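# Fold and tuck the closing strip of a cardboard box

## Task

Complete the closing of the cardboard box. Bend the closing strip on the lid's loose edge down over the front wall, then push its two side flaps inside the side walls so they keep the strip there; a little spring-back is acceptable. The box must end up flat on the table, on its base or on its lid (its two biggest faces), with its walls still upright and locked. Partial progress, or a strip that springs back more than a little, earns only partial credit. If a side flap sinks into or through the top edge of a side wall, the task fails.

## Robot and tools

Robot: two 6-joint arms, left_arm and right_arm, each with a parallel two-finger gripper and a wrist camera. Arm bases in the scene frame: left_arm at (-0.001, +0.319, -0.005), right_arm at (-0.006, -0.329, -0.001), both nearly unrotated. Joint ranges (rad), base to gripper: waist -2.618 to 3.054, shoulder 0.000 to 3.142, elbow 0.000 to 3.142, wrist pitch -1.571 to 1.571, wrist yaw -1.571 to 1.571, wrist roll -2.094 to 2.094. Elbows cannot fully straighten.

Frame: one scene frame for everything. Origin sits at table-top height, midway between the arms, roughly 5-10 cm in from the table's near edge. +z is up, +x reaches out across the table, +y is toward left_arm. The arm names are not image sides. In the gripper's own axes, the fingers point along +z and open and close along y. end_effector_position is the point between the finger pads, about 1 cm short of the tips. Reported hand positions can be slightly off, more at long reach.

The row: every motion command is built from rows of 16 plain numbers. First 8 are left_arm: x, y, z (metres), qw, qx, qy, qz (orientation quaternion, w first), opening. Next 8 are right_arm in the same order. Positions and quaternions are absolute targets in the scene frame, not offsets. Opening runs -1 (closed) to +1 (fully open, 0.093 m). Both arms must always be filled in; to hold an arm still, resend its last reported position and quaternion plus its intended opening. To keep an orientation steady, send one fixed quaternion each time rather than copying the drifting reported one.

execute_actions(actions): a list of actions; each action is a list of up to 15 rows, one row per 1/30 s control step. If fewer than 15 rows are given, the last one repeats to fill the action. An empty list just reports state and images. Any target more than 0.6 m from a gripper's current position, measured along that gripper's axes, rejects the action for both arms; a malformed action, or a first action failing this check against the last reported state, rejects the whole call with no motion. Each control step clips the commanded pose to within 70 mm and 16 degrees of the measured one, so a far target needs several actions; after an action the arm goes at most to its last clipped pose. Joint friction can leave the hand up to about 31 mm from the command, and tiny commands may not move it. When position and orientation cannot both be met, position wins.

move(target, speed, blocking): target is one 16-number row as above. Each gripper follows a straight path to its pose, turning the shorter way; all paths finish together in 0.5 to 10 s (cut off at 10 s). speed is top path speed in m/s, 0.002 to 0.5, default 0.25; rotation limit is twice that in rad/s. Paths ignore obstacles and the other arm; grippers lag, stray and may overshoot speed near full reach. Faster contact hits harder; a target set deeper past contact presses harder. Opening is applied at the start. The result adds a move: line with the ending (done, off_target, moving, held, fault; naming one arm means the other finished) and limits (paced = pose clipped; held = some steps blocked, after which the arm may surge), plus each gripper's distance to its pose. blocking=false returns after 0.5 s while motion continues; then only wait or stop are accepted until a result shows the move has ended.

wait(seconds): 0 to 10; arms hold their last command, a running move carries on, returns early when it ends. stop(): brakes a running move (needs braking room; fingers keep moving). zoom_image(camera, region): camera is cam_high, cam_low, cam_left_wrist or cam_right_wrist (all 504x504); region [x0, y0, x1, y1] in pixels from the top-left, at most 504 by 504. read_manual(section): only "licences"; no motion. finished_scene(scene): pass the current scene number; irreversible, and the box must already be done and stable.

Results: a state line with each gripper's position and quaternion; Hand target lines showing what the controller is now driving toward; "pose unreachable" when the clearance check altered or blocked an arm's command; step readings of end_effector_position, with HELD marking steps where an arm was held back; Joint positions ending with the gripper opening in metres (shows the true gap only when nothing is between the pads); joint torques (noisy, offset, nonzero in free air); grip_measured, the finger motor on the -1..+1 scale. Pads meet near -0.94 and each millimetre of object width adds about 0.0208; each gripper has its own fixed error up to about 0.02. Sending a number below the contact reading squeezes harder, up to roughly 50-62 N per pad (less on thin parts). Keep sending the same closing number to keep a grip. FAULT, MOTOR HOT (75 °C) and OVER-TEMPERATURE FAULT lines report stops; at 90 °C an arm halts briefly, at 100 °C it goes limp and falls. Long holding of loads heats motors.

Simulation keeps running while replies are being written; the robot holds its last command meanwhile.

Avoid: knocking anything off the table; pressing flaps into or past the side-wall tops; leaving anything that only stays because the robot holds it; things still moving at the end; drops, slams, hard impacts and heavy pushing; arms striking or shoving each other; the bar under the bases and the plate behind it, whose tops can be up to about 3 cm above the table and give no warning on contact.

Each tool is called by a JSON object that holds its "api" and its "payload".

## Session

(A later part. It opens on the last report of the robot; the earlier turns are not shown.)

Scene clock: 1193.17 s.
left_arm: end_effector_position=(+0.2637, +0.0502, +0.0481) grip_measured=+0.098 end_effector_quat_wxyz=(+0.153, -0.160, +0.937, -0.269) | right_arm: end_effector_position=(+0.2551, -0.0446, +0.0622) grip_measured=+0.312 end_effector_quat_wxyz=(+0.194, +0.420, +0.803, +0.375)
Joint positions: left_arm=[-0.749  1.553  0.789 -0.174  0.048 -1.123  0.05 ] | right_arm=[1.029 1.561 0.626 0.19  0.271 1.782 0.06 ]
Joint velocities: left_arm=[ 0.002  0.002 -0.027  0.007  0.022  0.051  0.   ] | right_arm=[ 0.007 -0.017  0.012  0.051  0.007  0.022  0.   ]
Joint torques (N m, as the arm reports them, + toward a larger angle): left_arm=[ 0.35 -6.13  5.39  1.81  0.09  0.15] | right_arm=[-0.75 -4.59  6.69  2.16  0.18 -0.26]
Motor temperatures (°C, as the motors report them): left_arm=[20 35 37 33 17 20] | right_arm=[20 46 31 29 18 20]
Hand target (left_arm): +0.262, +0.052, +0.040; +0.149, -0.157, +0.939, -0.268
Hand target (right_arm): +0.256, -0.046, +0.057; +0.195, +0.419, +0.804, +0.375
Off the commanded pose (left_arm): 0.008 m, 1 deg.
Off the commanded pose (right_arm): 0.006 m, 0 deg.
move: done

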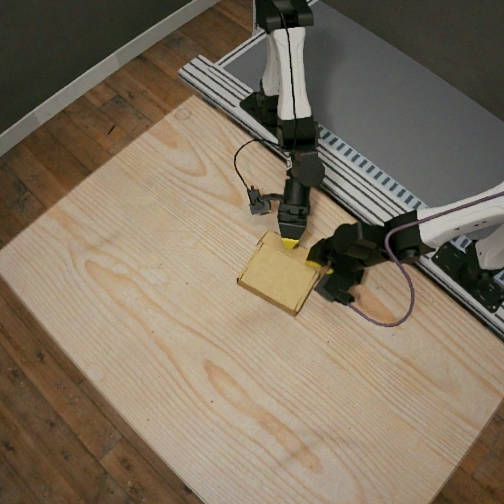

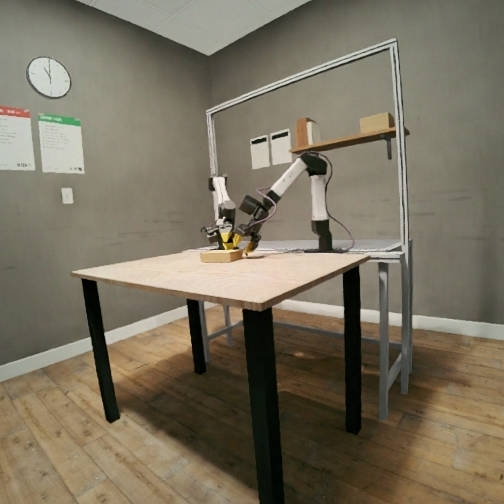

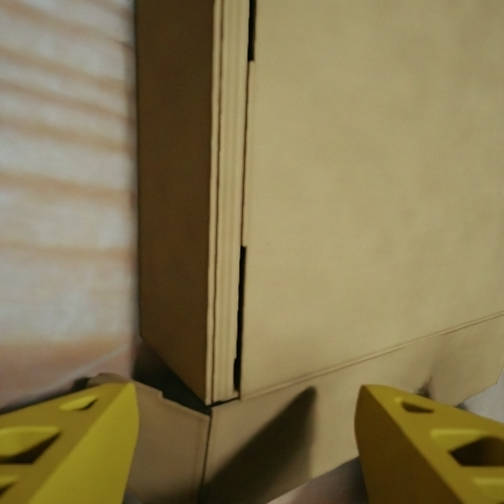

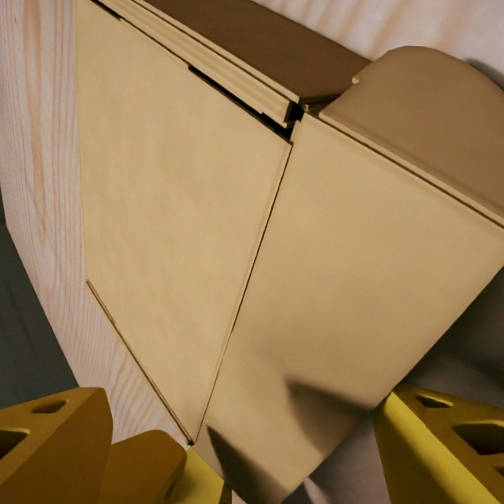

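{"api": "move", "payload": {"target": [0.262,0.052,0.040,0.1487,-0.1565,0.9387,-0.2685,0.10,0.267,-0.0385,0.056,0.1951,0.4185,0.8039,0.3749,0.50], "speed": 0.015}}

Scene clock: 1211.07 s.
left_arm: end_effector_position=(+0.2638, +0.0499, +0.0483) grip_measured=+0.098 end_effector_quat_wxyz=(+0.153, -0.159, +0.937, -0.269) | right_arm: end_effector_position=(+0.2592, -0.0446, +0.0507) grip_measured=+0.499 end_effector_quat_wxyz=(+0.192, +0.422, +0.808, +0.363)
Joint positions: left_arm=[-0.749  1.553  0.789 -0.173  0.049 -1.122  0.05 ] | right_arm=[1.017 1.608 0.637 0.202 0.264 1.774 0.069]
Joint velocities: left_arm=[-0.002 -0.017 -0.002 -0.022 -0.066  0.007 -0.001] | right_arm=[-0.007  0.002 -0.002  0.007  0.022  0.066 -0.001]
Joint torques (N m, as the arm reports them, + toward a larger angle): left_arm=[ 0.26 -5.9   5.52  1.82  0.09  0.15] | right_arm=[-1.03 -4.74  9.96  2.14  0.12 -0.31]
Motor temperatures (°C, as the motors report them): left_arm=[20 34 37 34 17 20] | right_arm=[20 45 30 29 18 20]
Hand target (left_arm): +0.262, +0.052, +0.040; +0.149, -0.157, +0.939, -0.268
Hand target (right_arm): +0.267, -0.039, +0.056; +0.195, +0.419, +0.804, +0.375
Off the commanded pose (left_arm): 0.009 m, 1 deg.
Off the commanded pose (right_arm): 0.011 m, 2 deg.
move: off_target (right_arm)

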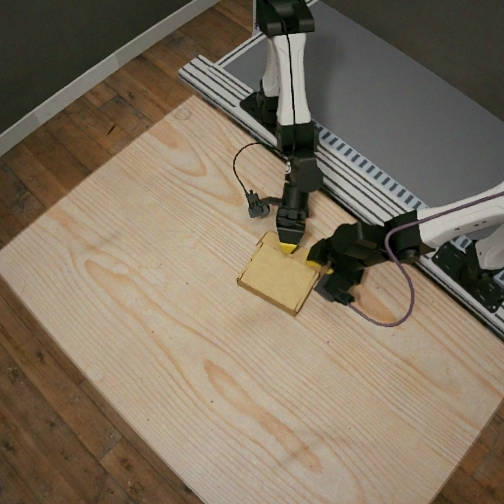

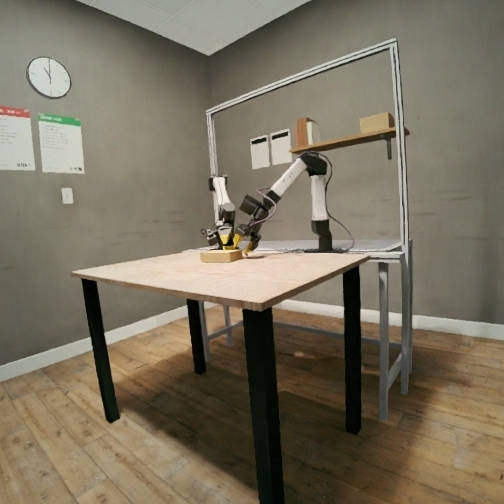

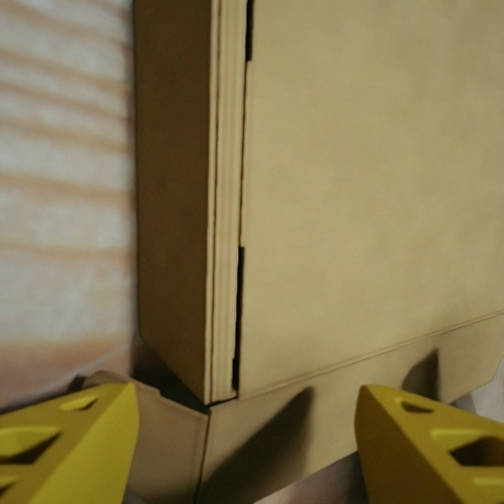

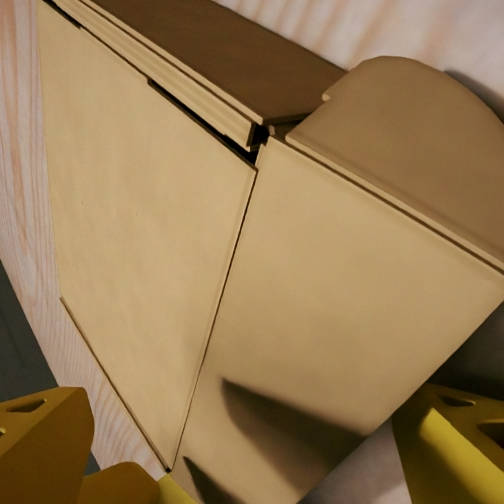

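{"api": "move", "payload": {"target": [0.262,0.052,0.040,0.1487,-0.1565,0.9387,-0.2685,0.10,0.275,-0.036,0.060,0.1951,0.4185,0.8039,0.3749,0.50], "speed": 0.015}}

Scene clock: 1219.30 s.
left_arm: end_effector_position=(+0.2640, +0.0496, +0.0486) grip_measured=+0.098 end_effector_quat_wxyz=(+0.154, -0.159, +0.937, -0.270) | right_arm: end_effector_position=(+0.2686, -0.0400, +0.0568) grip_measured=+0.499 end_effector_quat_wxyz=(+0.193, +0.422, +0.805, +0.370)
Joint positions: left_arm=[-0.749  1.553  0.789 -0.171  0.049 -1.122  0.05 ] | right_arm=[1.    1.622 0.669 0.202 0.251 1.763 0.069]
Joint velocities: left_arm=[ 0.007 -0.002 -0.002 -0.051 -0.037 -0.007 -0.001] | right_arm=[-0.012 -0.012  0.012  0.007 -0.066 -0.037  0.001]
Joint torques (N m, as the arm reports them, + toward a larger angle): left_arm=[ 0.25 -6.    5.51  1.81  0.09  0.17] | right_arm=[-1.   -5.14 10.14  2.    0.13 -0.29]
Motor temperatures (°C, as the motors report them): left_arm=[20 34 37 34 17 20] | right_arm=[20 45 31 30 18 20]
Hand target (left_arm): +0.262, +0.052, +0.040; +0.149, -0.157, +0.939, -0.268
Hand target (right_arm): +0.275, -0.036, +0.060; +0.195, +0.419, +0.804, +0.375
Off the commanded pose (left_arm): 0.009 m, 1 deg.
Off the commanded pose (right_arm): 0.008 m, 1 deg.
move: done

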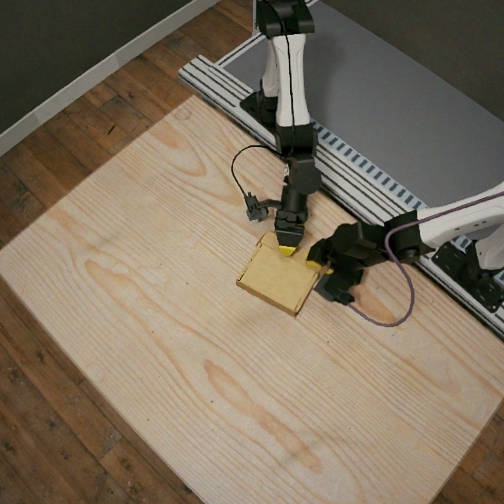

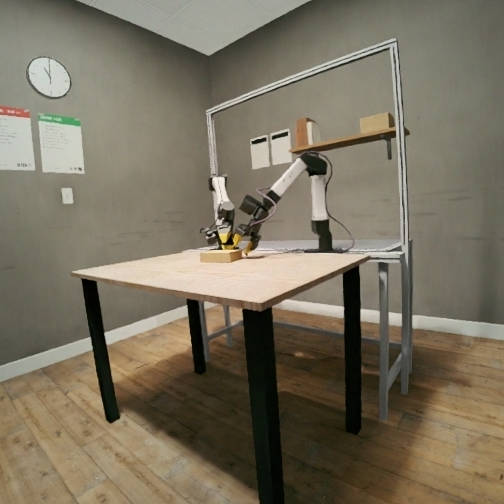

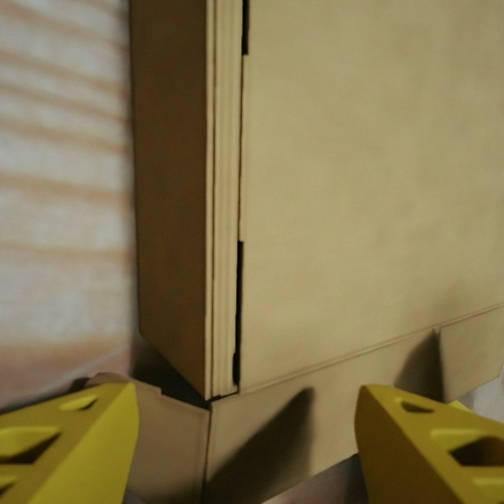

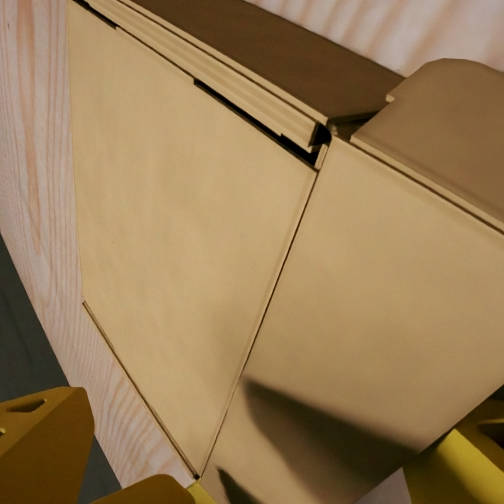

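{"api": "move", "payload": {"target": [0.262,0.052,0.040,0.1487,-0.1565,0.9387,-0.2685,0.10,0.272,-0.038,0.062,0.1951,0.4185,0.8039,0.3749,0.30], "speed": 0.01}}

Scene clock: 1227.90 s.
left_arm: end_effector_position=(+0.2640, +0.0496, +0.0486) grip_measured=+0.098 end_effector_quat_wxyz=(+0.154, -0.159, +0.937, -0.270) | right_arm: end_effector_position=(+0.2686, -0.0399, +0.0568) grip_measured=+0.302 end_effector_quat_wxyz=(+0.193, +0.421, +0.805, +0.370)
Joint positions: left_arm=[-0.749  1.553  0.789 -0.171  0.049 -1.122  0.05 ] | right_arm=[1.    1.622 0.669 0.202 0.251 1.762 0.06 ]
Joint velocities: left_arm=[ 0.002 -0.007  0.022  0.066  0.022  0.022 -0.001] | right_arm=[ 0.007 -0.007  0.002  0.022  0.007 -0.051  0.   ]
Joint torques (N m, as the arm reports them, + toward a larger angle): left_arm=[ 0.35 -5.98  5.51  1.82  0.07  0.17] | right_arm=[-0.69 -6.34  9.19  1.92  0.15 -0.26]
Motor temperatures (°C, as the motors report them): left_arm=[20 34 36 34 17 20] | right_arm=[20 45 31 29 18 20]
Hand target (left_arm): +0.262, +0.052, +0.040; +0.149, -0.157, +0.939, -0.268
Hand target (right_arm): +0.272, -0.038, +0.062; +0.195, +0.419, +0.804, +0.375
Off the commanded pose (left_arm): 0.009 m, 1 deg.
Off the commanded pose (right_arm): 0.007 m, 1 deg.
move: done

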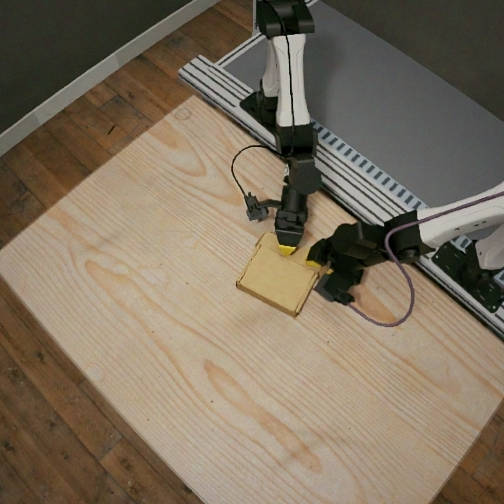

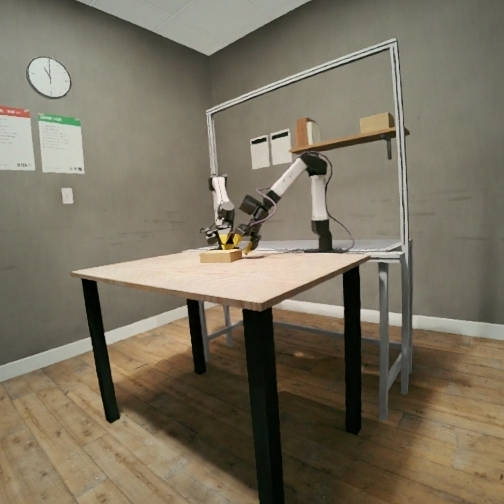

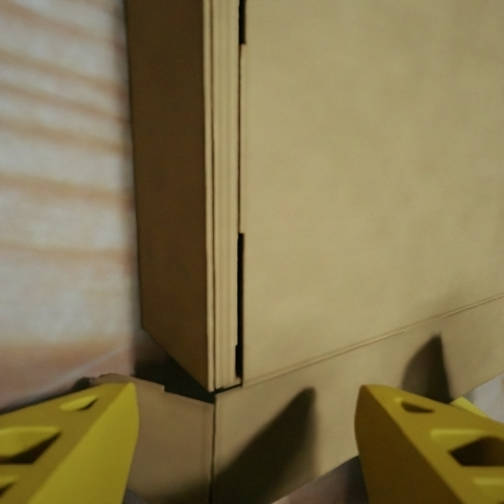

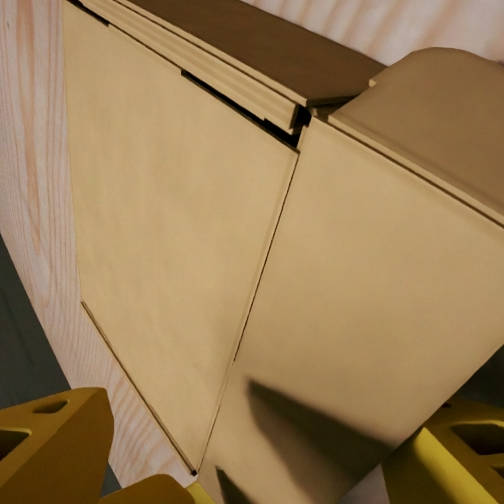

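{"api": "move", "payload": {"target": [0.262,0.052,0.040,0.1487,-0.1565,0.9387,-0.2685,0.10,0.264,-0.043,0.056,0.2649,0.3782,0.7266,0.5088,0.30], "speed": 0.08}}

Scene clock: 1242.63 s.
left_arm: end_effector_position=(+0.2640, +0.0496, +0.0486) grip_measured=+0.098 end_effector_quat_wxyz=(+0.154, -0.159, +0.937, -0.270) | right_arm: end_effector_position=(+0.2695, -0.0425, +0.0596) grip_measured=+0.302 end_effector_quat_wxyz=(+0.263, +0.387, +0.722, +0.510)
Joint positions: left_arm=[-0.749  1.553  0.789 -0.171  0.049 -1.122  0.05 ] | right_arm=[1.028 1.788 0.393 1.011 0.333 1.687 0.06 ]
Joint velocities: left_arm=[-0.012  0.012  0.002 -0.022 -0.022  0.037 -0.001] | right_arm=[-0.002  0.002 -0.017 -0.051 -0.022 -0.066  0.001]
Joint torques (N m, as the arm reports them, + toward a larger angle): left_arm=[ 0.35 -5.93  5.55  1.79  0.08  0.16] | right_arm=[ 0.64 -4.7   4.23  2.53  0.2  -0.3 ]
Motor temperatures (°C, as the motors report them): left_arm=[20 33 36 34 17 20] | right_arm=[20 45 31 30 18 20]
Hand target (left_arm): +0.262, +0.052, +0.040; +0.149, -0.157, +0.939, -0.268
Hand target (right_arm): +0.265, -0.042, +0.056; +0.266, +0.379, +0.726, +0.508
Off the commanded pose (left_arm): 0.009 m, 1 deg.
Off the commanded pose (right_arm): 0.007 m, 1 deg.
move: done

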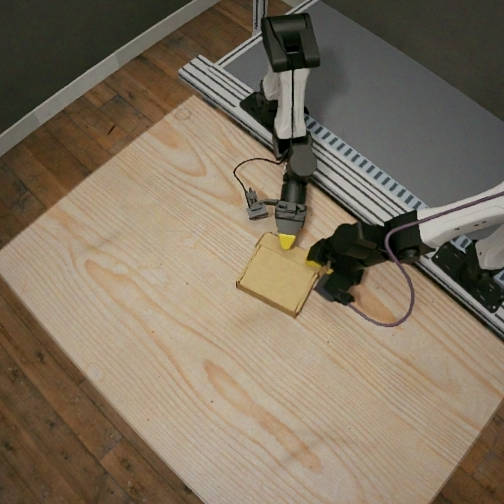

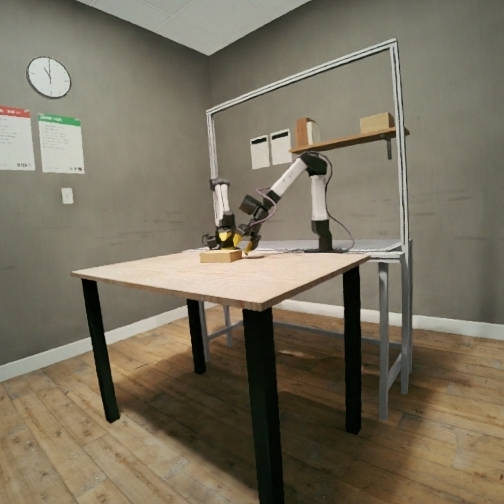

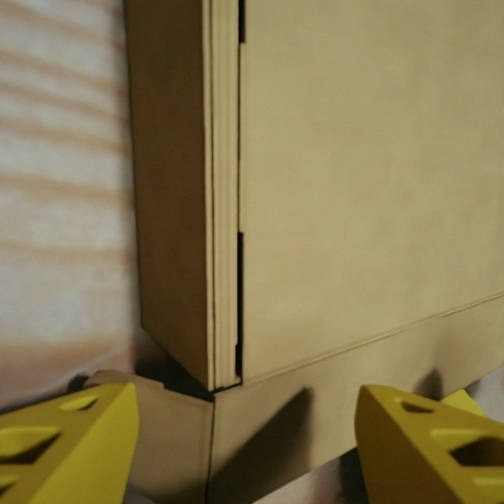

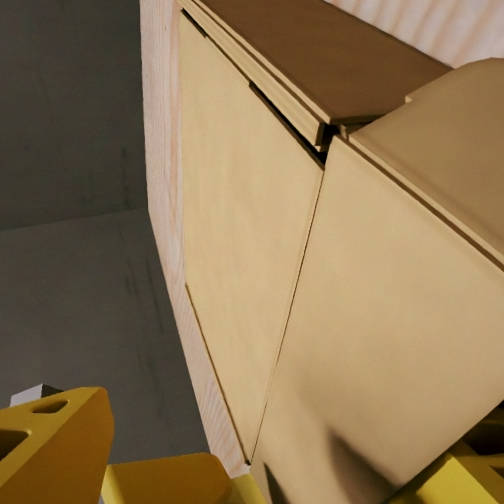

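{"api": "execute_actions", "payload": {"actions": []}}

Scene clock: 1259.93 s.
left_arm: end_effector_position=(+0.2639, +0.0495, +0.0486) grip_measured=+0.098 end_effector_quat_wxyz=(+0.154, -0.159, +0.937, -0.270) | right_arm: end_effector_position=(+0.2696, -0.0424, +0.0600) grip_measured=+0.302 end_effector_quat_wxyz=(+0.264, +0.387, +0.721, +0.510)
Joint positions: left_arm=[-0.749  1.553  0.789 -0.171  0.05  -1.122  0.05 ] | right_arm=[1.028 1.788 0.393 1.013 0.333 1.687 0.06 ]
Joint velocities: left_arm=[-0.017 -0.007 -0.002  0.037 -0.007  0.051  0.   ] | right_arm=[ 0.002 -0.007  0.037  0.022 -0.022 -0.037  0.   ]
Joint torques (N m, as the arm reports them, + toward a larger angle): left_arm=[ 0.23 -5.98  5.45  1.81  0.08  0.16] | right_arm=[ 0.7  -4.75  4.23  2.51  0.2  -0.3 ]
Motor temperatures (°C, as the motors report them): left_arm=[20 33 36 35 17 20] | right_arm=[20 44 30 32 18 20]
Hand target (left_arm): +0.262, +0.052, +0.040; +0.149, -0.157, +0.939, -0.268
Hand target (right_arm): +0.265, -0.042, +0.056; +0.266, +0.379, +0.726, +0.508
Off the commanded pose (left_arm): 0.009 m, 1 deg.
Off the commanded pose (right_arm): 0.007 m, 1 deg.

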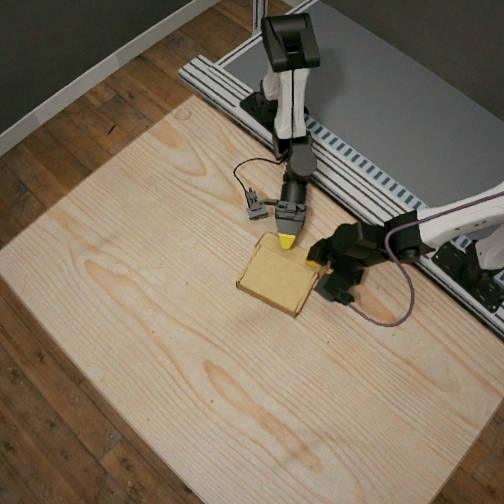

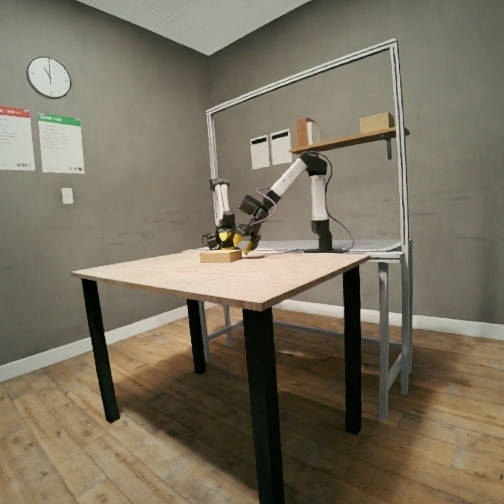

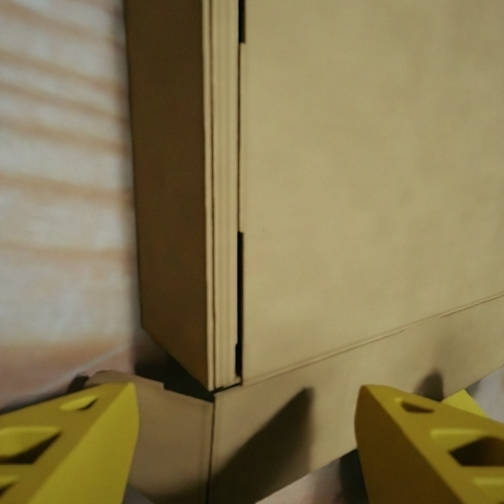

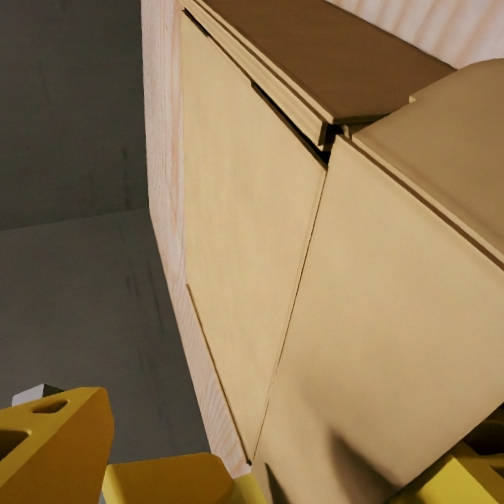

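{"api": "execute_actions", "payload": {"actions": [[[0.262,0.052,0.040,0.1487,-0.1565,0.9387,-0.2685,0.10,0.264,-0.043,0.056,0.2649,0.3782,0.7266,0.5088,0.20]],[[0.262,0.052,0.040,0.1487,-0.1565,0.9387,-0.2685,0.10,0.264,-0.043,0.056,0.2649,0.3782,0.7266,0.5088,0.10]]]}}

Scene clock: 1269.33 s.
left_arm: end_effector_position=(+0.2639, +0.0495, +0.0486) grip_measured=+0.098 end_effector_quat_wxyz=(+0.154, -0.159, +0.937, -0.270) | right_arm: end_effector_position=(+0.2696, -0.0424, +0.0600) grip_measured=+0.102 end_effector_quat_wxyz=(+0.264, +0.386, +0.722, +0.510)
Joint positions: left_arm=[-0.749  1.553  0.789 -0.171  0.05  -1.122  0.05 ] | right_arm=[1.028 1.788 0.393 1.013 0.333 1.685 0.05 ]
Joint velocities: left_arm=[-0.012 -0.002  0.007 -0.066 -0.022  0.051  0.   ] | right_arm=[ 0.017  0.012 -0.012 -0.051  0.022  0.051 -0.001]
Joint torques (N m, as the arm reports them, + toward a larger angle): left_arm=[ 0.34 -5.93  5.57  1.79  0.08  0.16] | right_arm=[ 0.57 -5.11  3.7   2.51  0.17 -0.29]
Motor temperatures (°C, as the motors report them): left_arm=[20 33 36 35 17 20] | right_arm=[20 44 29 32 18 20]
Hand target (left_arm): +0.262, +0.052, +0.040; +0.149, -0.157, +0.939, -0.268
Hand target (right_arm): +0.264, -0.043, +0.056; +0.265, +0.378, +0.727, +0.509
Off the commanded pose (left_arm): 0.009 m, 1 deg.
Off the commanded pose (right_arm): 0.007 m, 1 deg.
Step readings (end_effector_position; steps 1 to 15: 1st action; 16 to 30: 2nd action):
0: left_arm (+0.2639, +0.0495, +0.0486) | right_arm (+0.2696, -0.0424, +0.0600)
1: left_arm (+0.2639, +0.0495, +0.0486) | right_arm (+0.2696, -0.0424, +0.0600)
2: left_arm (+0.2639, +0.0495, +0.0486) | right_arm (+0.2696, -0.0424, +0.0600)
4: left_arm (+0.2639, +0.0495, +0.0486) | right_arm (+0.2696, -0.0424, +0.0600)
8: left_arm (+0.2639, +0.0495, +0.0486) | right_arm (+0.2696, -0.0424, +0.0600)
15: left_arm (+0.2639, +0.0495, +0.0486) | right_arm (+0.2696, -0.0424, +0.0600)
16: left_arm (+0.2639, +0.0495, +0.0486) | right_arm (+0.2696, -0.0424, +0.0600)
17: left_arm (+0.2639, +0.0495, +0.0486) | right_arm (+0.2696, -0.0424, +0.0600)
19: left_arm (+0.2639, +0.0495, +0.0486) | right_arm (+0.2696, -0.0424, +0.0600)
23: left_arm (+0.2639, +0.0495, +0.0486) | right_arm (+0.2696, -0.0424, +0.0600)
30: end_effector_position above

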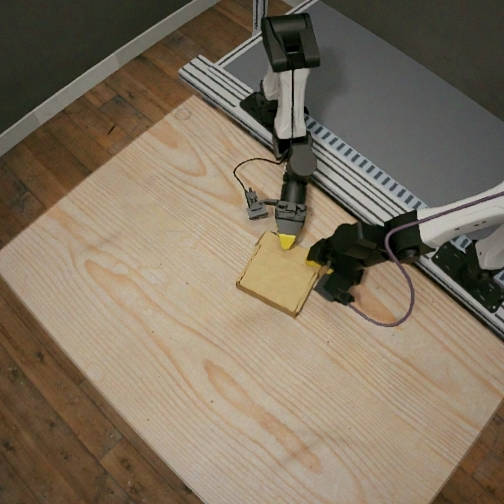

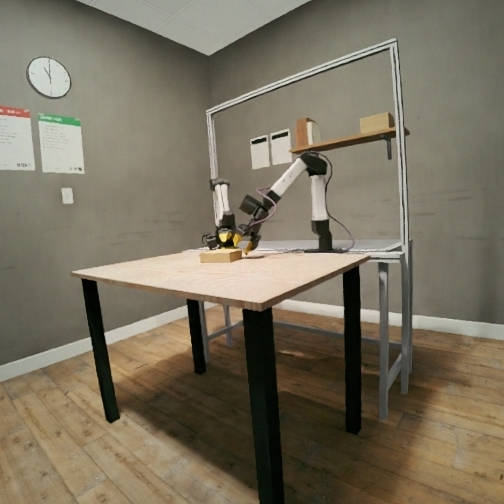

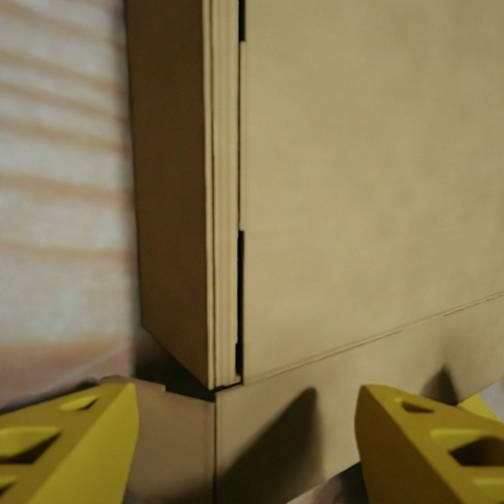

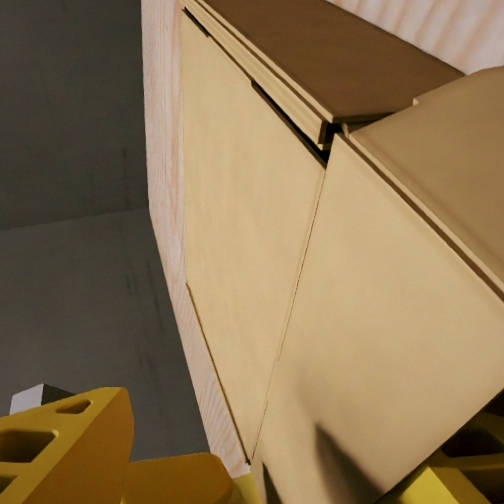

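{"api": "execute_actions", "payload": {"actions": [[[0.262,0.052,0.040,0.1487,-0.1565,0.9387,-0.2685,0.10,0.264,-0.043,0.056,0.2649,0.3782,0.7266,0.5088,0.02]],[[0.262,0.052,0.040,0.1487,-0.1565,0.9387,-0.2685,0.10,0.264,-0.043,0.056,0.2649,0.3782,0.7266,0.5088,-0.06]]]}}

Scene clock: 1273.93 s.
left_arm: end_effector_position=(+0.2640, +0.0495, +0.0486) grip_measured=+0.098 end_effector_quat_wxyz=(+0.154, -0.159, +0.937, -0.271) | right_arm: end_effector_position=(+0.2696, -0.0424, +0.0600) grip_measured=-0.058 end_effector_quat_wxyz=(+0.264, +0.386, +0.722, +0.510)
Joint positions: left_arm=[-0.749  1.553  0.789 -0.17   0.05  -1.122  0.05 ] | right_arm=[1.028 1.788 0.393 1.013 0.333 1.685 0.042]
Joint velocities: left_arm=[-0.007  0.012 -0.002  0.066 -0.022 -0.037  0.   ] | right_arm=[ 0.007  0.002 -0.002  0.037 -0.022  0.022  0.   ]
Joint torques (N m, as the arm reports them, + toward a larger angle): left_arm=[ 0.25 -5.98  5.48  1.8   0.08  0.15] | right_arm=[ 0.55 -5.14  3.71  2.51  0.15 -0.3 ]
Motor temperatures (°C, as the motors report them): left_arm=[20 33 36 35 17 20] | right_arm=[20 44 29 33 18 20]
Hand target (left_arm): +0.262, +0.052, +0.040; +0.149, -0.157, +0.939, -0.268
Hand target (right_arm): +0.264, -0.043, +0.056; +0.265, +0.378, +0.727, +0.509
Off the commanded pose (left_arm): 0.009 m, 1 deg.
Off the commanded pose (right_arm): 0.007 m, 1 deg.
Step readings (end_effector_position; steps 1 to 15: 1st action; 16 to 30: 2nd action):
0: left_arm (+0.2639, +0.0495, +0.0486) | right_arm (+0.2696, -0.0424, +0.0600)
1: left_arm (+0.2639, +0.0495, +0.0486) | right_arm (+0.2696, -0.0424, +0.0600)
2: left_arm (+0.2639, +0.0495, +0.0486) | right_arm (+0.2696, -0.0424, +0.0600)
4: left_arm (+0.2639, +0.0495, +0.0486) | right_arm (+0.2696, -0.0424, +0.0600)
8: left_arm (+0.2639, +0.0495, +0.0486) | right_arm (+0.2696, -0.0424, +0.0600)
15: left_arm (+0.2639, +0.0495, +0.0486) | right_arm (+0.2696, -0.0424, +0.0600)
16: left_arm (+0.2639, +0.0495, +0.0486) | right_arm (+0.2696, -0.0424, +0.0600)
17: left_arm (+0.2639, +0.0495, +0.0486) | right_arm (+0.2696, -0.0424, +0.0600)
19: left_arm (+0.2639, +0.0495, +0.0486) | right_arm (+0.2696, -0.0424, +0.0600)
23: left_arm (+0.2640, +0.0495, +0.0486) | right_arm (+0.2696, -0.0424, +0.0600)
30: end_effector_position above

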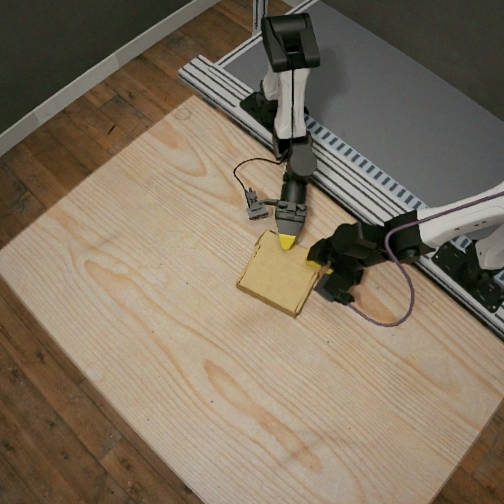

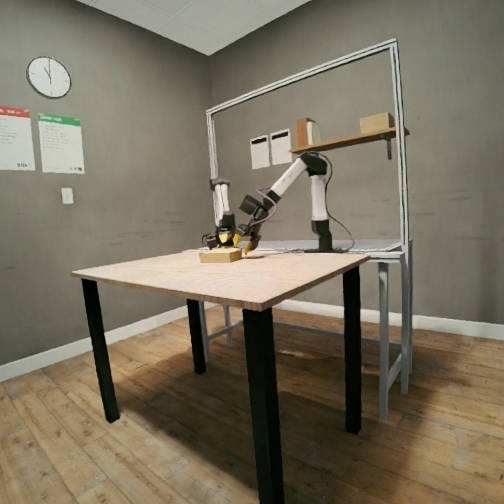

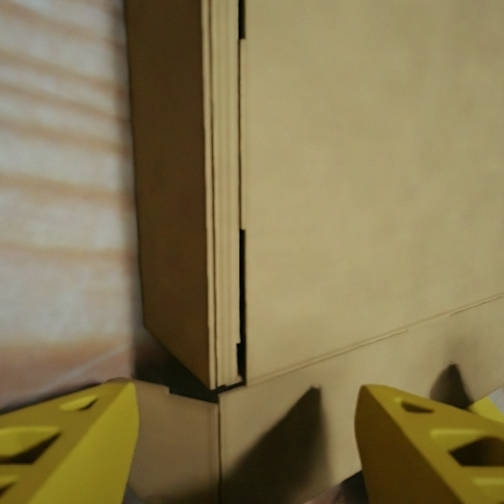

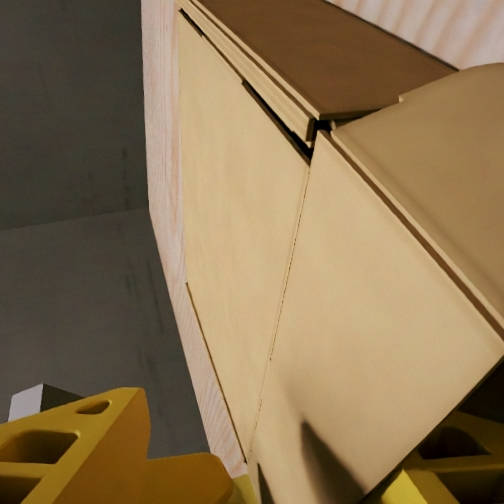

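{"api": "execute_actions", "payload": {"actions": [[[0.262,0.052,0.040,0.1487,-0.1565,0.9387,-0.2685,-0.03,0.264,-0.043,0.056,0.2649,0.3782,0.7266,0.5088,-0.06]],[[0.262,0.052,0.040,0.1487,-0.1565,0.9387,-0.2685,-0.16,0.264,-0.043,0.056,0.2649,0.3782,0.7266,0.5088,-0.06]],[[0.262,0.052,0.040,0.1487,-0.1565,0.9387,-0.2685,-0.28,0.264,-0.043,0.056,0.2649,0.3782,0.7266,0.5088,-0.06]]]}}

Scene clock: 1281.37 s.
left_arm: end_effector_position=(+0.2640, +0.0495, +0.0486) grip_measured=-0.278 end_effector_quat_wxyz=(+0.154, -0.159, +0.937, -0.271) | right_arm: end_effector_position=(+0.2696, -0.0424, +0.0600) grip_measured=-0.058 end_effector_quat_wxyz=(+0.264, +0.386, +0.722, +0.510)
Joint positions: left_arm=[-0.749  1.553  0.789 -0.17   0.05  -1.122  0.032] | right_arm=[1.028 1.788 0.393 1.013 0.333 1.685 0.042]
Joint velocities: left_arm=[-0.002 -0.002 -0.017  0.051  0.037  0.022 -0.   ] | right_arm=[ 0.012 -0.007 -0.002 -0.007 -0.051 -0.007 -0.001]
Joint torques (N m, as the arm reports them, + toward a larger angle): left_arm=[ 0.33 -5.96  5.44  1.8   0.09  0.17] | right_arm=[ 0.56 -5.11  3.7   2.51  0.16 -0.3 ]
Motor temperatures (°C, as the motors report them): left_arm=[20 33 36 35 17 20] | right_arm=[20 44 28 33 18 20]
Hand target (left_arm): +0.262, +0.052, +0.040; +0.149, -0.157, +0.939, -0.268
Hand target (right_arm): +0.264, -0.043, +0.056; +0.265, +0.378, +0.727, +0.509
Off the commanded pose (left_arm): 0.009 m, 1 deg.
Off the commanded pose (right_arm): 0.007 m, 1 deg.
Step readings (end_effector_position; steps 1 to 15: 1st action; 16 to 30: 2nd action; 31 to 45: 3rd action):
0: left_arm (+0.2640, +0.0495, +0.0486) | right_arm (+0.2696, -0.0424, +0.0600)
1: left_arm (+0.2640, +0.0495, +0.0486) | right_arm (+0.2696, -0.0424, +0.0600)
2: left_arm (+0.2640, +0.0495, +0.0486) | right_arm (+0.2696, -0.0424, +0.0600)
4: left_arm (+0.2640, +0.0495, +0.0486) | right_arm (+0.2696, -0.0424, +0.0600)
8: left_arm (+0.2640, +0.0495, +0.0486) | right_arm (+0.2696, -0.0424, +0.0600)
15: left_arm (+0.2640, +0.0495, +0.0486) | right_arm (+0.2696, -0.0424, +0.0600)
16: left_arm (+0.2640, +0.0495, +0.0486) | right_arm (+0.2696, -0.0424, +0.0600)
17: left_arm (+0.2640, +0.0495, +0.0486) | right_arm (+0.2696, -0.0424, +0.0600)
19: left_arm (+0.2640, +0.0495, +0.0486) | right_arm (+0.2696, -0.0424, +0.0600)
23: left_arm (+0.2640, +0.0495, +0.0486) | right_arm (+0.2696, -0.0424, +0.0600)
30: left_arm (+0.2640, +0.0495, +0.0486) | right_arm (+0.2696, -0.0424, +0.0600)
31: left_arm (+0.2640, +0.0495, +0.0486) | right_arm (+0.2696, -0.0424, +0.0600)
32: left_arm (+0.2640, +0.0495, +0.0486) | right_arm (+0.2696, -0.0424, +0.0600)
34: left_arm (+0.2640, +0.0495, +0.0486) | right_arm (+0.2696, -0.0424, +0.0600)
38: left_arm (+0.2640, +0.0495, +0.0486) | right_arm (+0.2696, -0.0424, +0.0600)
45: end_effector_position above

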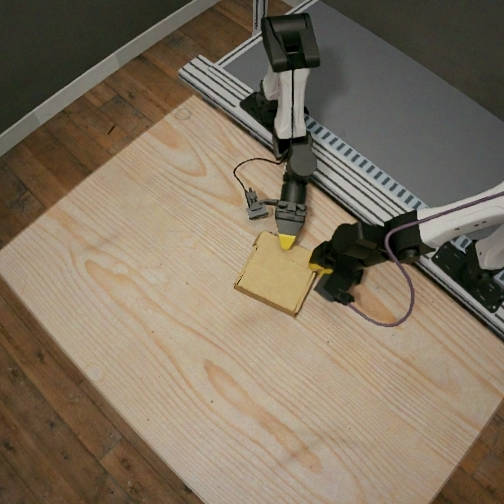

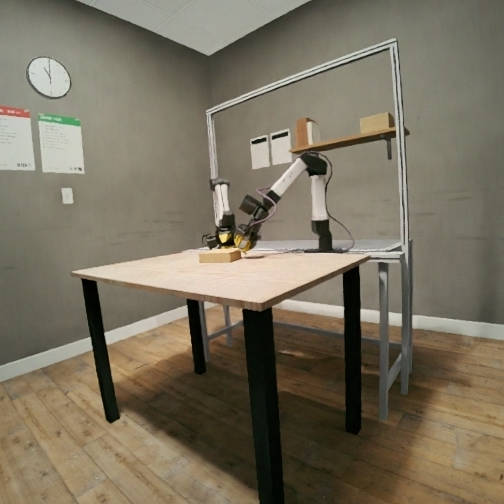

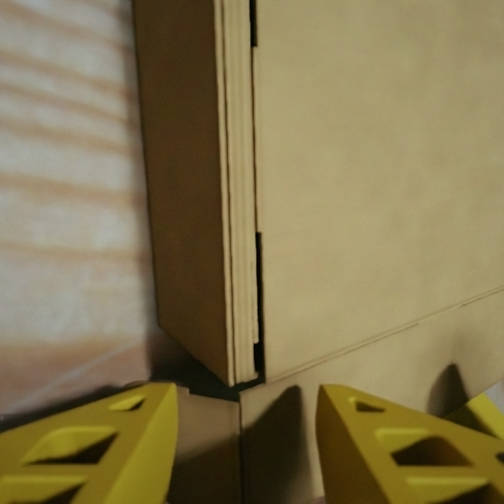

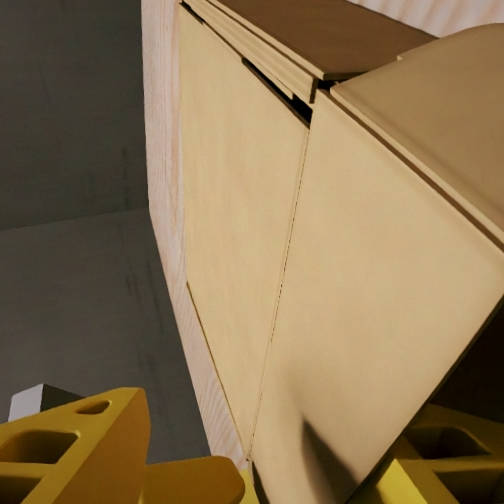

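{"api": "execute_actions", "payload": {"actions": [[[0.262,0.052,0.040,0.1487,-0.1565,0.9387,-0.2685,-0.05,0.264,-0.043,0.056,0.2649,0.3782,0.7266,0.5088,-0.06]],[[0.262,0.052,0.040,0.1487,-0.1565,0.9387,-0.2685,0.05,0.264,-0.043,0.050,0.2649,0.3782,0.7266,0.5088,-0.2]],[[0.262,0.052,0.040,0.1487,-0.1565,0.9387,-0.2685,0.05,0.264,-0.043,0.045,0.2649,0.3782,0.7266,0.5088,-0.3]],[[0.262,0.052,0.040,0.1487,-0.1565,0.9387,-0.2685,0.05,0.264,-0.043,0.041,0.2649,0.3782,0.7266,0.5088,-0.3]]]}}

Scene clock: 1333.07 s.
left_arm: end_effector_position=(+0.2640, +0.0495, +0.0486) grip_measured=+0.048 end_effector_quat_wxyz=(+0.154, -0.159, +0.937, -0.270) | right_arm: end_effector_position=(+0.2692, -0.0424, +0.0451) grip_measured=-0.298 end_effector_quat_wxyz=(+0.264, +0.386, +0.722, +0.510)
Joint positions: left_arm=[-0.749  1.553  0.789 -0.17   0.05  -1.121  0.047] | right_arm=[1.028 1.877 0.382 1.114 0.333 1.684 0.031]
Joint velocities: left_arm=[-0.007 -0.002 -0.012  0.051  0.051 -0.007  0.002] | right_arm=[ 0.007 -0.002 -0.002 -0.037 -0.007 -0.037  0.   ]
Joint torques (N m, as the arm reports them, + toward a larger angle): left_arm=[ 0.22 -6.03  5.47  1.82  0.07  0.13] | right_arm=[ 0.44 -5.15  3.27  2.47  0.14 -0.3 ]
Motor temperatures (°C, as the motors report them): left_arm=[20 32 35 36 17 20] | right_arm=[20 43 26 35 18 20]
Hand target (left_arm): +0.262, +0.052, +0.040; +0.149, -0.157, +0.939, -0.268
Hand target (right_arm): +0.264, -0.043, +0.041; +0.265, +0.378, +0.727, +0.508
Off the commanded pose (left_arm): 0.009 m, 1 deg.
Off the commanded pose (right_arm): 0.007 m, 1 deg.
Step readings (end_effector_position; steps 1 to 15: 1st action; 16 to 30: 2nd action; 31 to 45: 3rd action; 46 to 60: 4th action):
0: left_arm (+0.2640, +0.0495, +0.0486) | right_arm (+0.2696, -0.0424, +0.0600)
1: left_arm (+0.2640, +0.0495, +0.0486) | right_arm (+0.2696, -0.0424, +0.0600)
2: left_arm (+0.2640, +0.0495, +0.0486) | right_arm (+0.2696, -0.0424, +0.0600)
4: left_arm (+0.2640, +0.0495, +0.0486) | right_arm (+0.2696, -0.0424, +0.0600)
8: left_arm (+0.2640, +0.0495, +0.0486) | right_arm (+0.2696, -0.0424, +0.0600)
15: left_arm (+0.2640, +0.0495, +0.0486) | right_arm (+0.2696, -0.0424, +0.0600)
16: left_arm (+0.2640, +0.0495, +0.0486) | right_arm (+0.2696, -0.0424, +0.0596)
17: left_arm (+0.2640, +0.0495, +0.0486) | right_arm (+0.2696, -0.0423, +0.0586)
19: left_arm (+0.2640, +0.0495, +0.0486) | right_arm (+0.2688, -0.0434, +0.0537)
23: left_arm (+0.2640, +0.0495, +0.0486) | right_arm (+0.2678, -0.0445, +0.0502)
30: left_arm (+0.2640, +0.0495, +0.0486) | right_arm (+0.2684, -0.0438, +0.0524)
31: left_arm (+0.2640, +0.0495, +0.0486) | right_arm (+0.2685, -0.0436, +0.0523)
32: left_arm (+0.2640, +0.0495, +0.0486) | right_arm (+0.2687, -0.0433, +0.0516)
34: left_arm (+0.2640, +0.0495, +0.0486) | right_arm (+0.2685, -0.0435, +0.0482)
38: left_arm (+0.2640, +0.0495, +0.0486) | right_arm (+0.2685, -0.0435, +0.0467)
45: left_arm (+0.2640, +0.0495, +0.0486) | right_arm (+0.2689, -0.0429, +0.0486)
46: left_arm (+0.2640, +0.0495, +0.0486) | right_arm (+0.2690, -0.0428, +0.0484)
47: left_arm (+0.2640, +0.0495, +0.0486) | right_arm (+0.2692, -0.0426, +0.0478)
49: left_arm (+0.2640, +0.0495, +0.0486) | right_arm (+0.2689, -0.0428, +0.0450)
53: left_arm (+0.2640, +0.0495, +0.0486) | right_arm (+0.2688, -0.0429, +0.0436)
60: end_effector_position above

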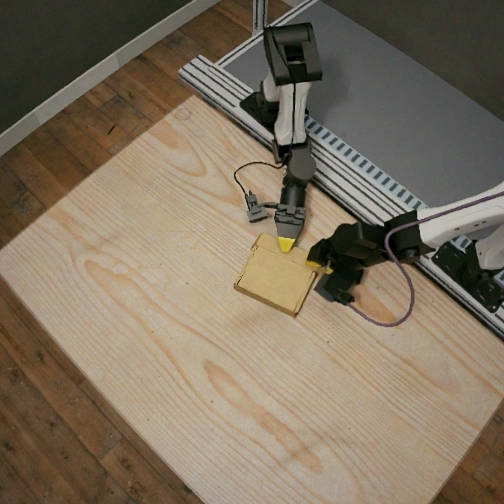

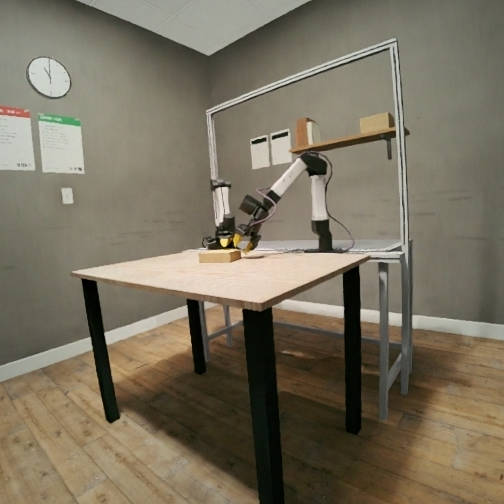

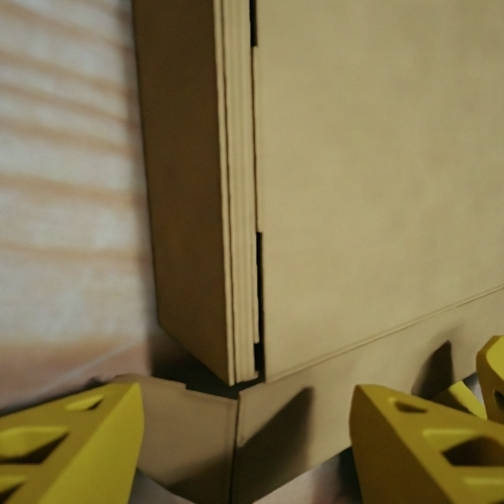

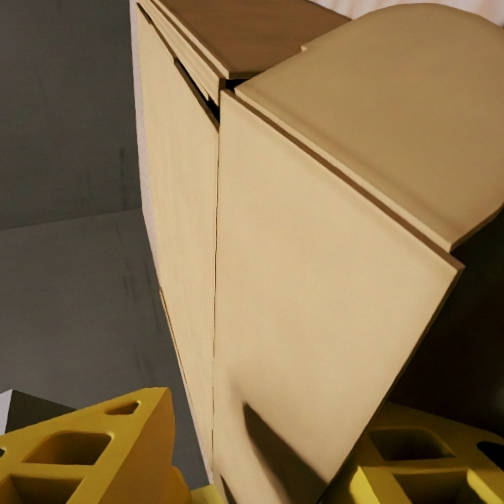

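Now close the right gripper gradually.

{"api": "execute_actions", "payload": {"actions": [[[0.262,0.052,0.040,0.1487,-0.1565,0.9387,-0.2685,0.05,0.264,-0.043,0.041,0.2649,0.3782,0.7266,0.5088,-0.42]],[[0.262,0.052,0.040,0.1487,-0.1565,0.9387,-0.2685,0.05,0.264,-0.043,0.041,0.2649,0.3782,0.7266,0.5088,-0.54]],[[0.262,0.052,0.040,0.1487,-0.1565,0.9387,-0.2685,0.05,0.264,-0.043,0.041,0.2649,0.3782,0.7266,0.5088,-0.64]]]}}

Scene clock: 1340.73 s.
left_arm: end_effector_position=(+0.2640, +0.0495, +0.0486) grip_measured=+0.048 end_effector_quat_wxyz=(+0.154, -0.159, +0.937, -0.270) | right_arm: end_effector_position=(+0.2693, -0.0423, +0.0455) grip_measured=-0.638 end_effector_quat_wxyz=(+0.264, +0.386, +0.721, +0.511)
Joint positions: left_arm=[-0.749  1.553  0.789 -0.17   0.05  -1.121  0.047] | right_arm=[1.028 1.877 0.382 1.116 0.333 1.684 0.015]
Joint velocities: left_arm=[ 0.012 -0.002 -0.012 -0.037  0.007  0.022  0.   ] | right_arm=[-0.002  0.007 -0.012 -0.037  0.007  0.037 -0.   ]
Joint torques (N m, as the arm reports them, + toward a larger angle): left_arm=[ 0.29 -6.09  5.45  1.79  0.07  0.14] | right_arm=[ 0.42 -5.14  3.23  2.5   0.14 -0.3 ]
Motor temperatures (°C, as the motors report them): left_arm=[20 32 35 36 17 20] | right_arm=[20 43 26 35 18 20]
Hand target (left_arm): +0.262, +0.052, +0.040; +0.149, -0.157, +0.939, -0.268
Hand target (right_arm): +0.264, -0.043, +0.041; +0.265, +0.378, +0.727, +0.509
Off the commanded pose (left_arm): 0.009 m, 1 deg.
Off the commanded pose (right_arm): 0.007 m, 1 deg.
Step readings (end_effector_position; steps 1 to 15: 1st action; 16 to 30: 2nd action; 31 to 45: 3rd action):
0: left_arm (+0.2640, +0.0495, +0.0486) | right_arm (+0.2693, -0.0423, +0.0455)
1: left_arm (+0.2640, +0.0495, +0.0486) | right_arm (+0.2693, -0.0423, +0.0455)
2: left_arm (+0.2640, +0.0495, +0.0486) | right_arm (+0.2693, -0.0423, +0.0455)
4: left_arm (+0.2640, +0.0495, +0.0486) | right_arm (+0.2693, -0.0423, +0.0455)
8: left_arm (+0.2640, +0.0495, +0.0486) | right_arm (+0.2693, -0.0423, +0.0455)
15: left_arm (+0.2640, +0.0495, +0.0486) | right_arm (+0.2693, -0.0423, +0.0455)
16: left_arm (+0.2640, +0.0495, +0.0486) | right_arm (+0.2693, -0.0423, +0.0455)
17: left_arm (+0.2640, +0.0495, +0.0486) | right_arm (+0.2693, -0.0423, +0.0455)
19: left_arm (+0.2640, +0.0495, +0.0486) | right_arm (+0.2693, -0.0423, +0.0455)
23: left_arm (+0.2640, +0.0495, +0.0486) | right_arm (+0.2693, -0.0423, +0.0455)
30: left_arm (+0.2640, +0.0495, +0.0486) | right_arm (+0.2693, -0.0423, +0.0455)
31: left_arm (+0.2640, +0.0495, +0.0486) | right_arm (+0.2693, -0.0423, +0.0455)
32: left_arm (+0.2640, +0.0495, +0.0486) | right_arm (+0.2693, -0.0423, +0.0455)
34: left_arm (+0.2640, +0.0495, +0.0486) | right_arm (+0.2693, -0.0423, +0.0455)
38: left_arm (+0.2640, +0.0495, +0.0486) | right_arm (+0.2693, -0.0423, +0.0455)
45: end_effector_position above

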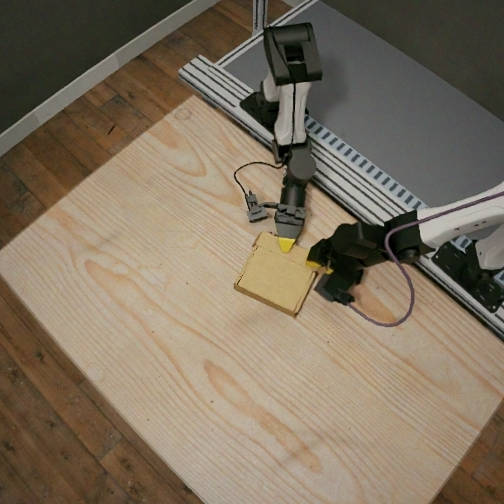

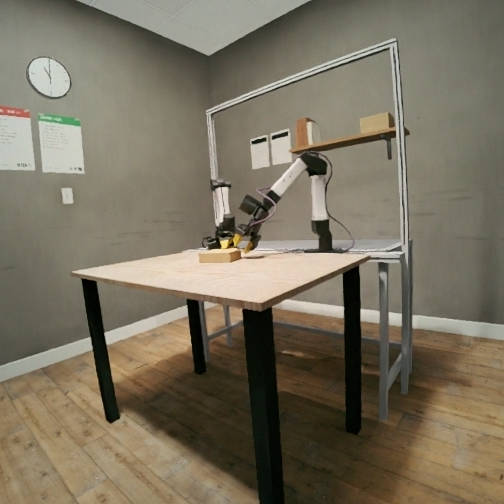

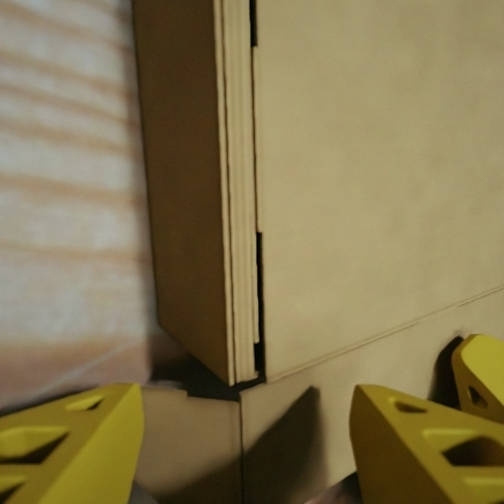

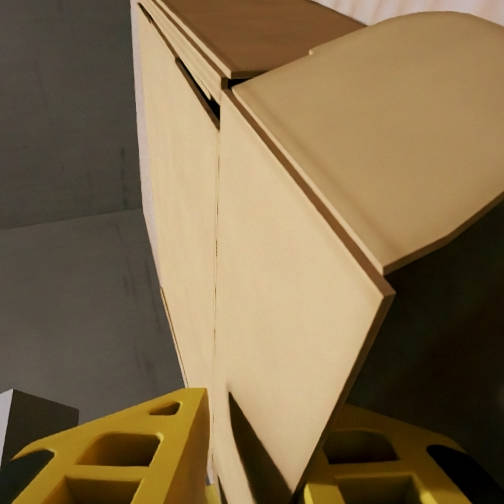

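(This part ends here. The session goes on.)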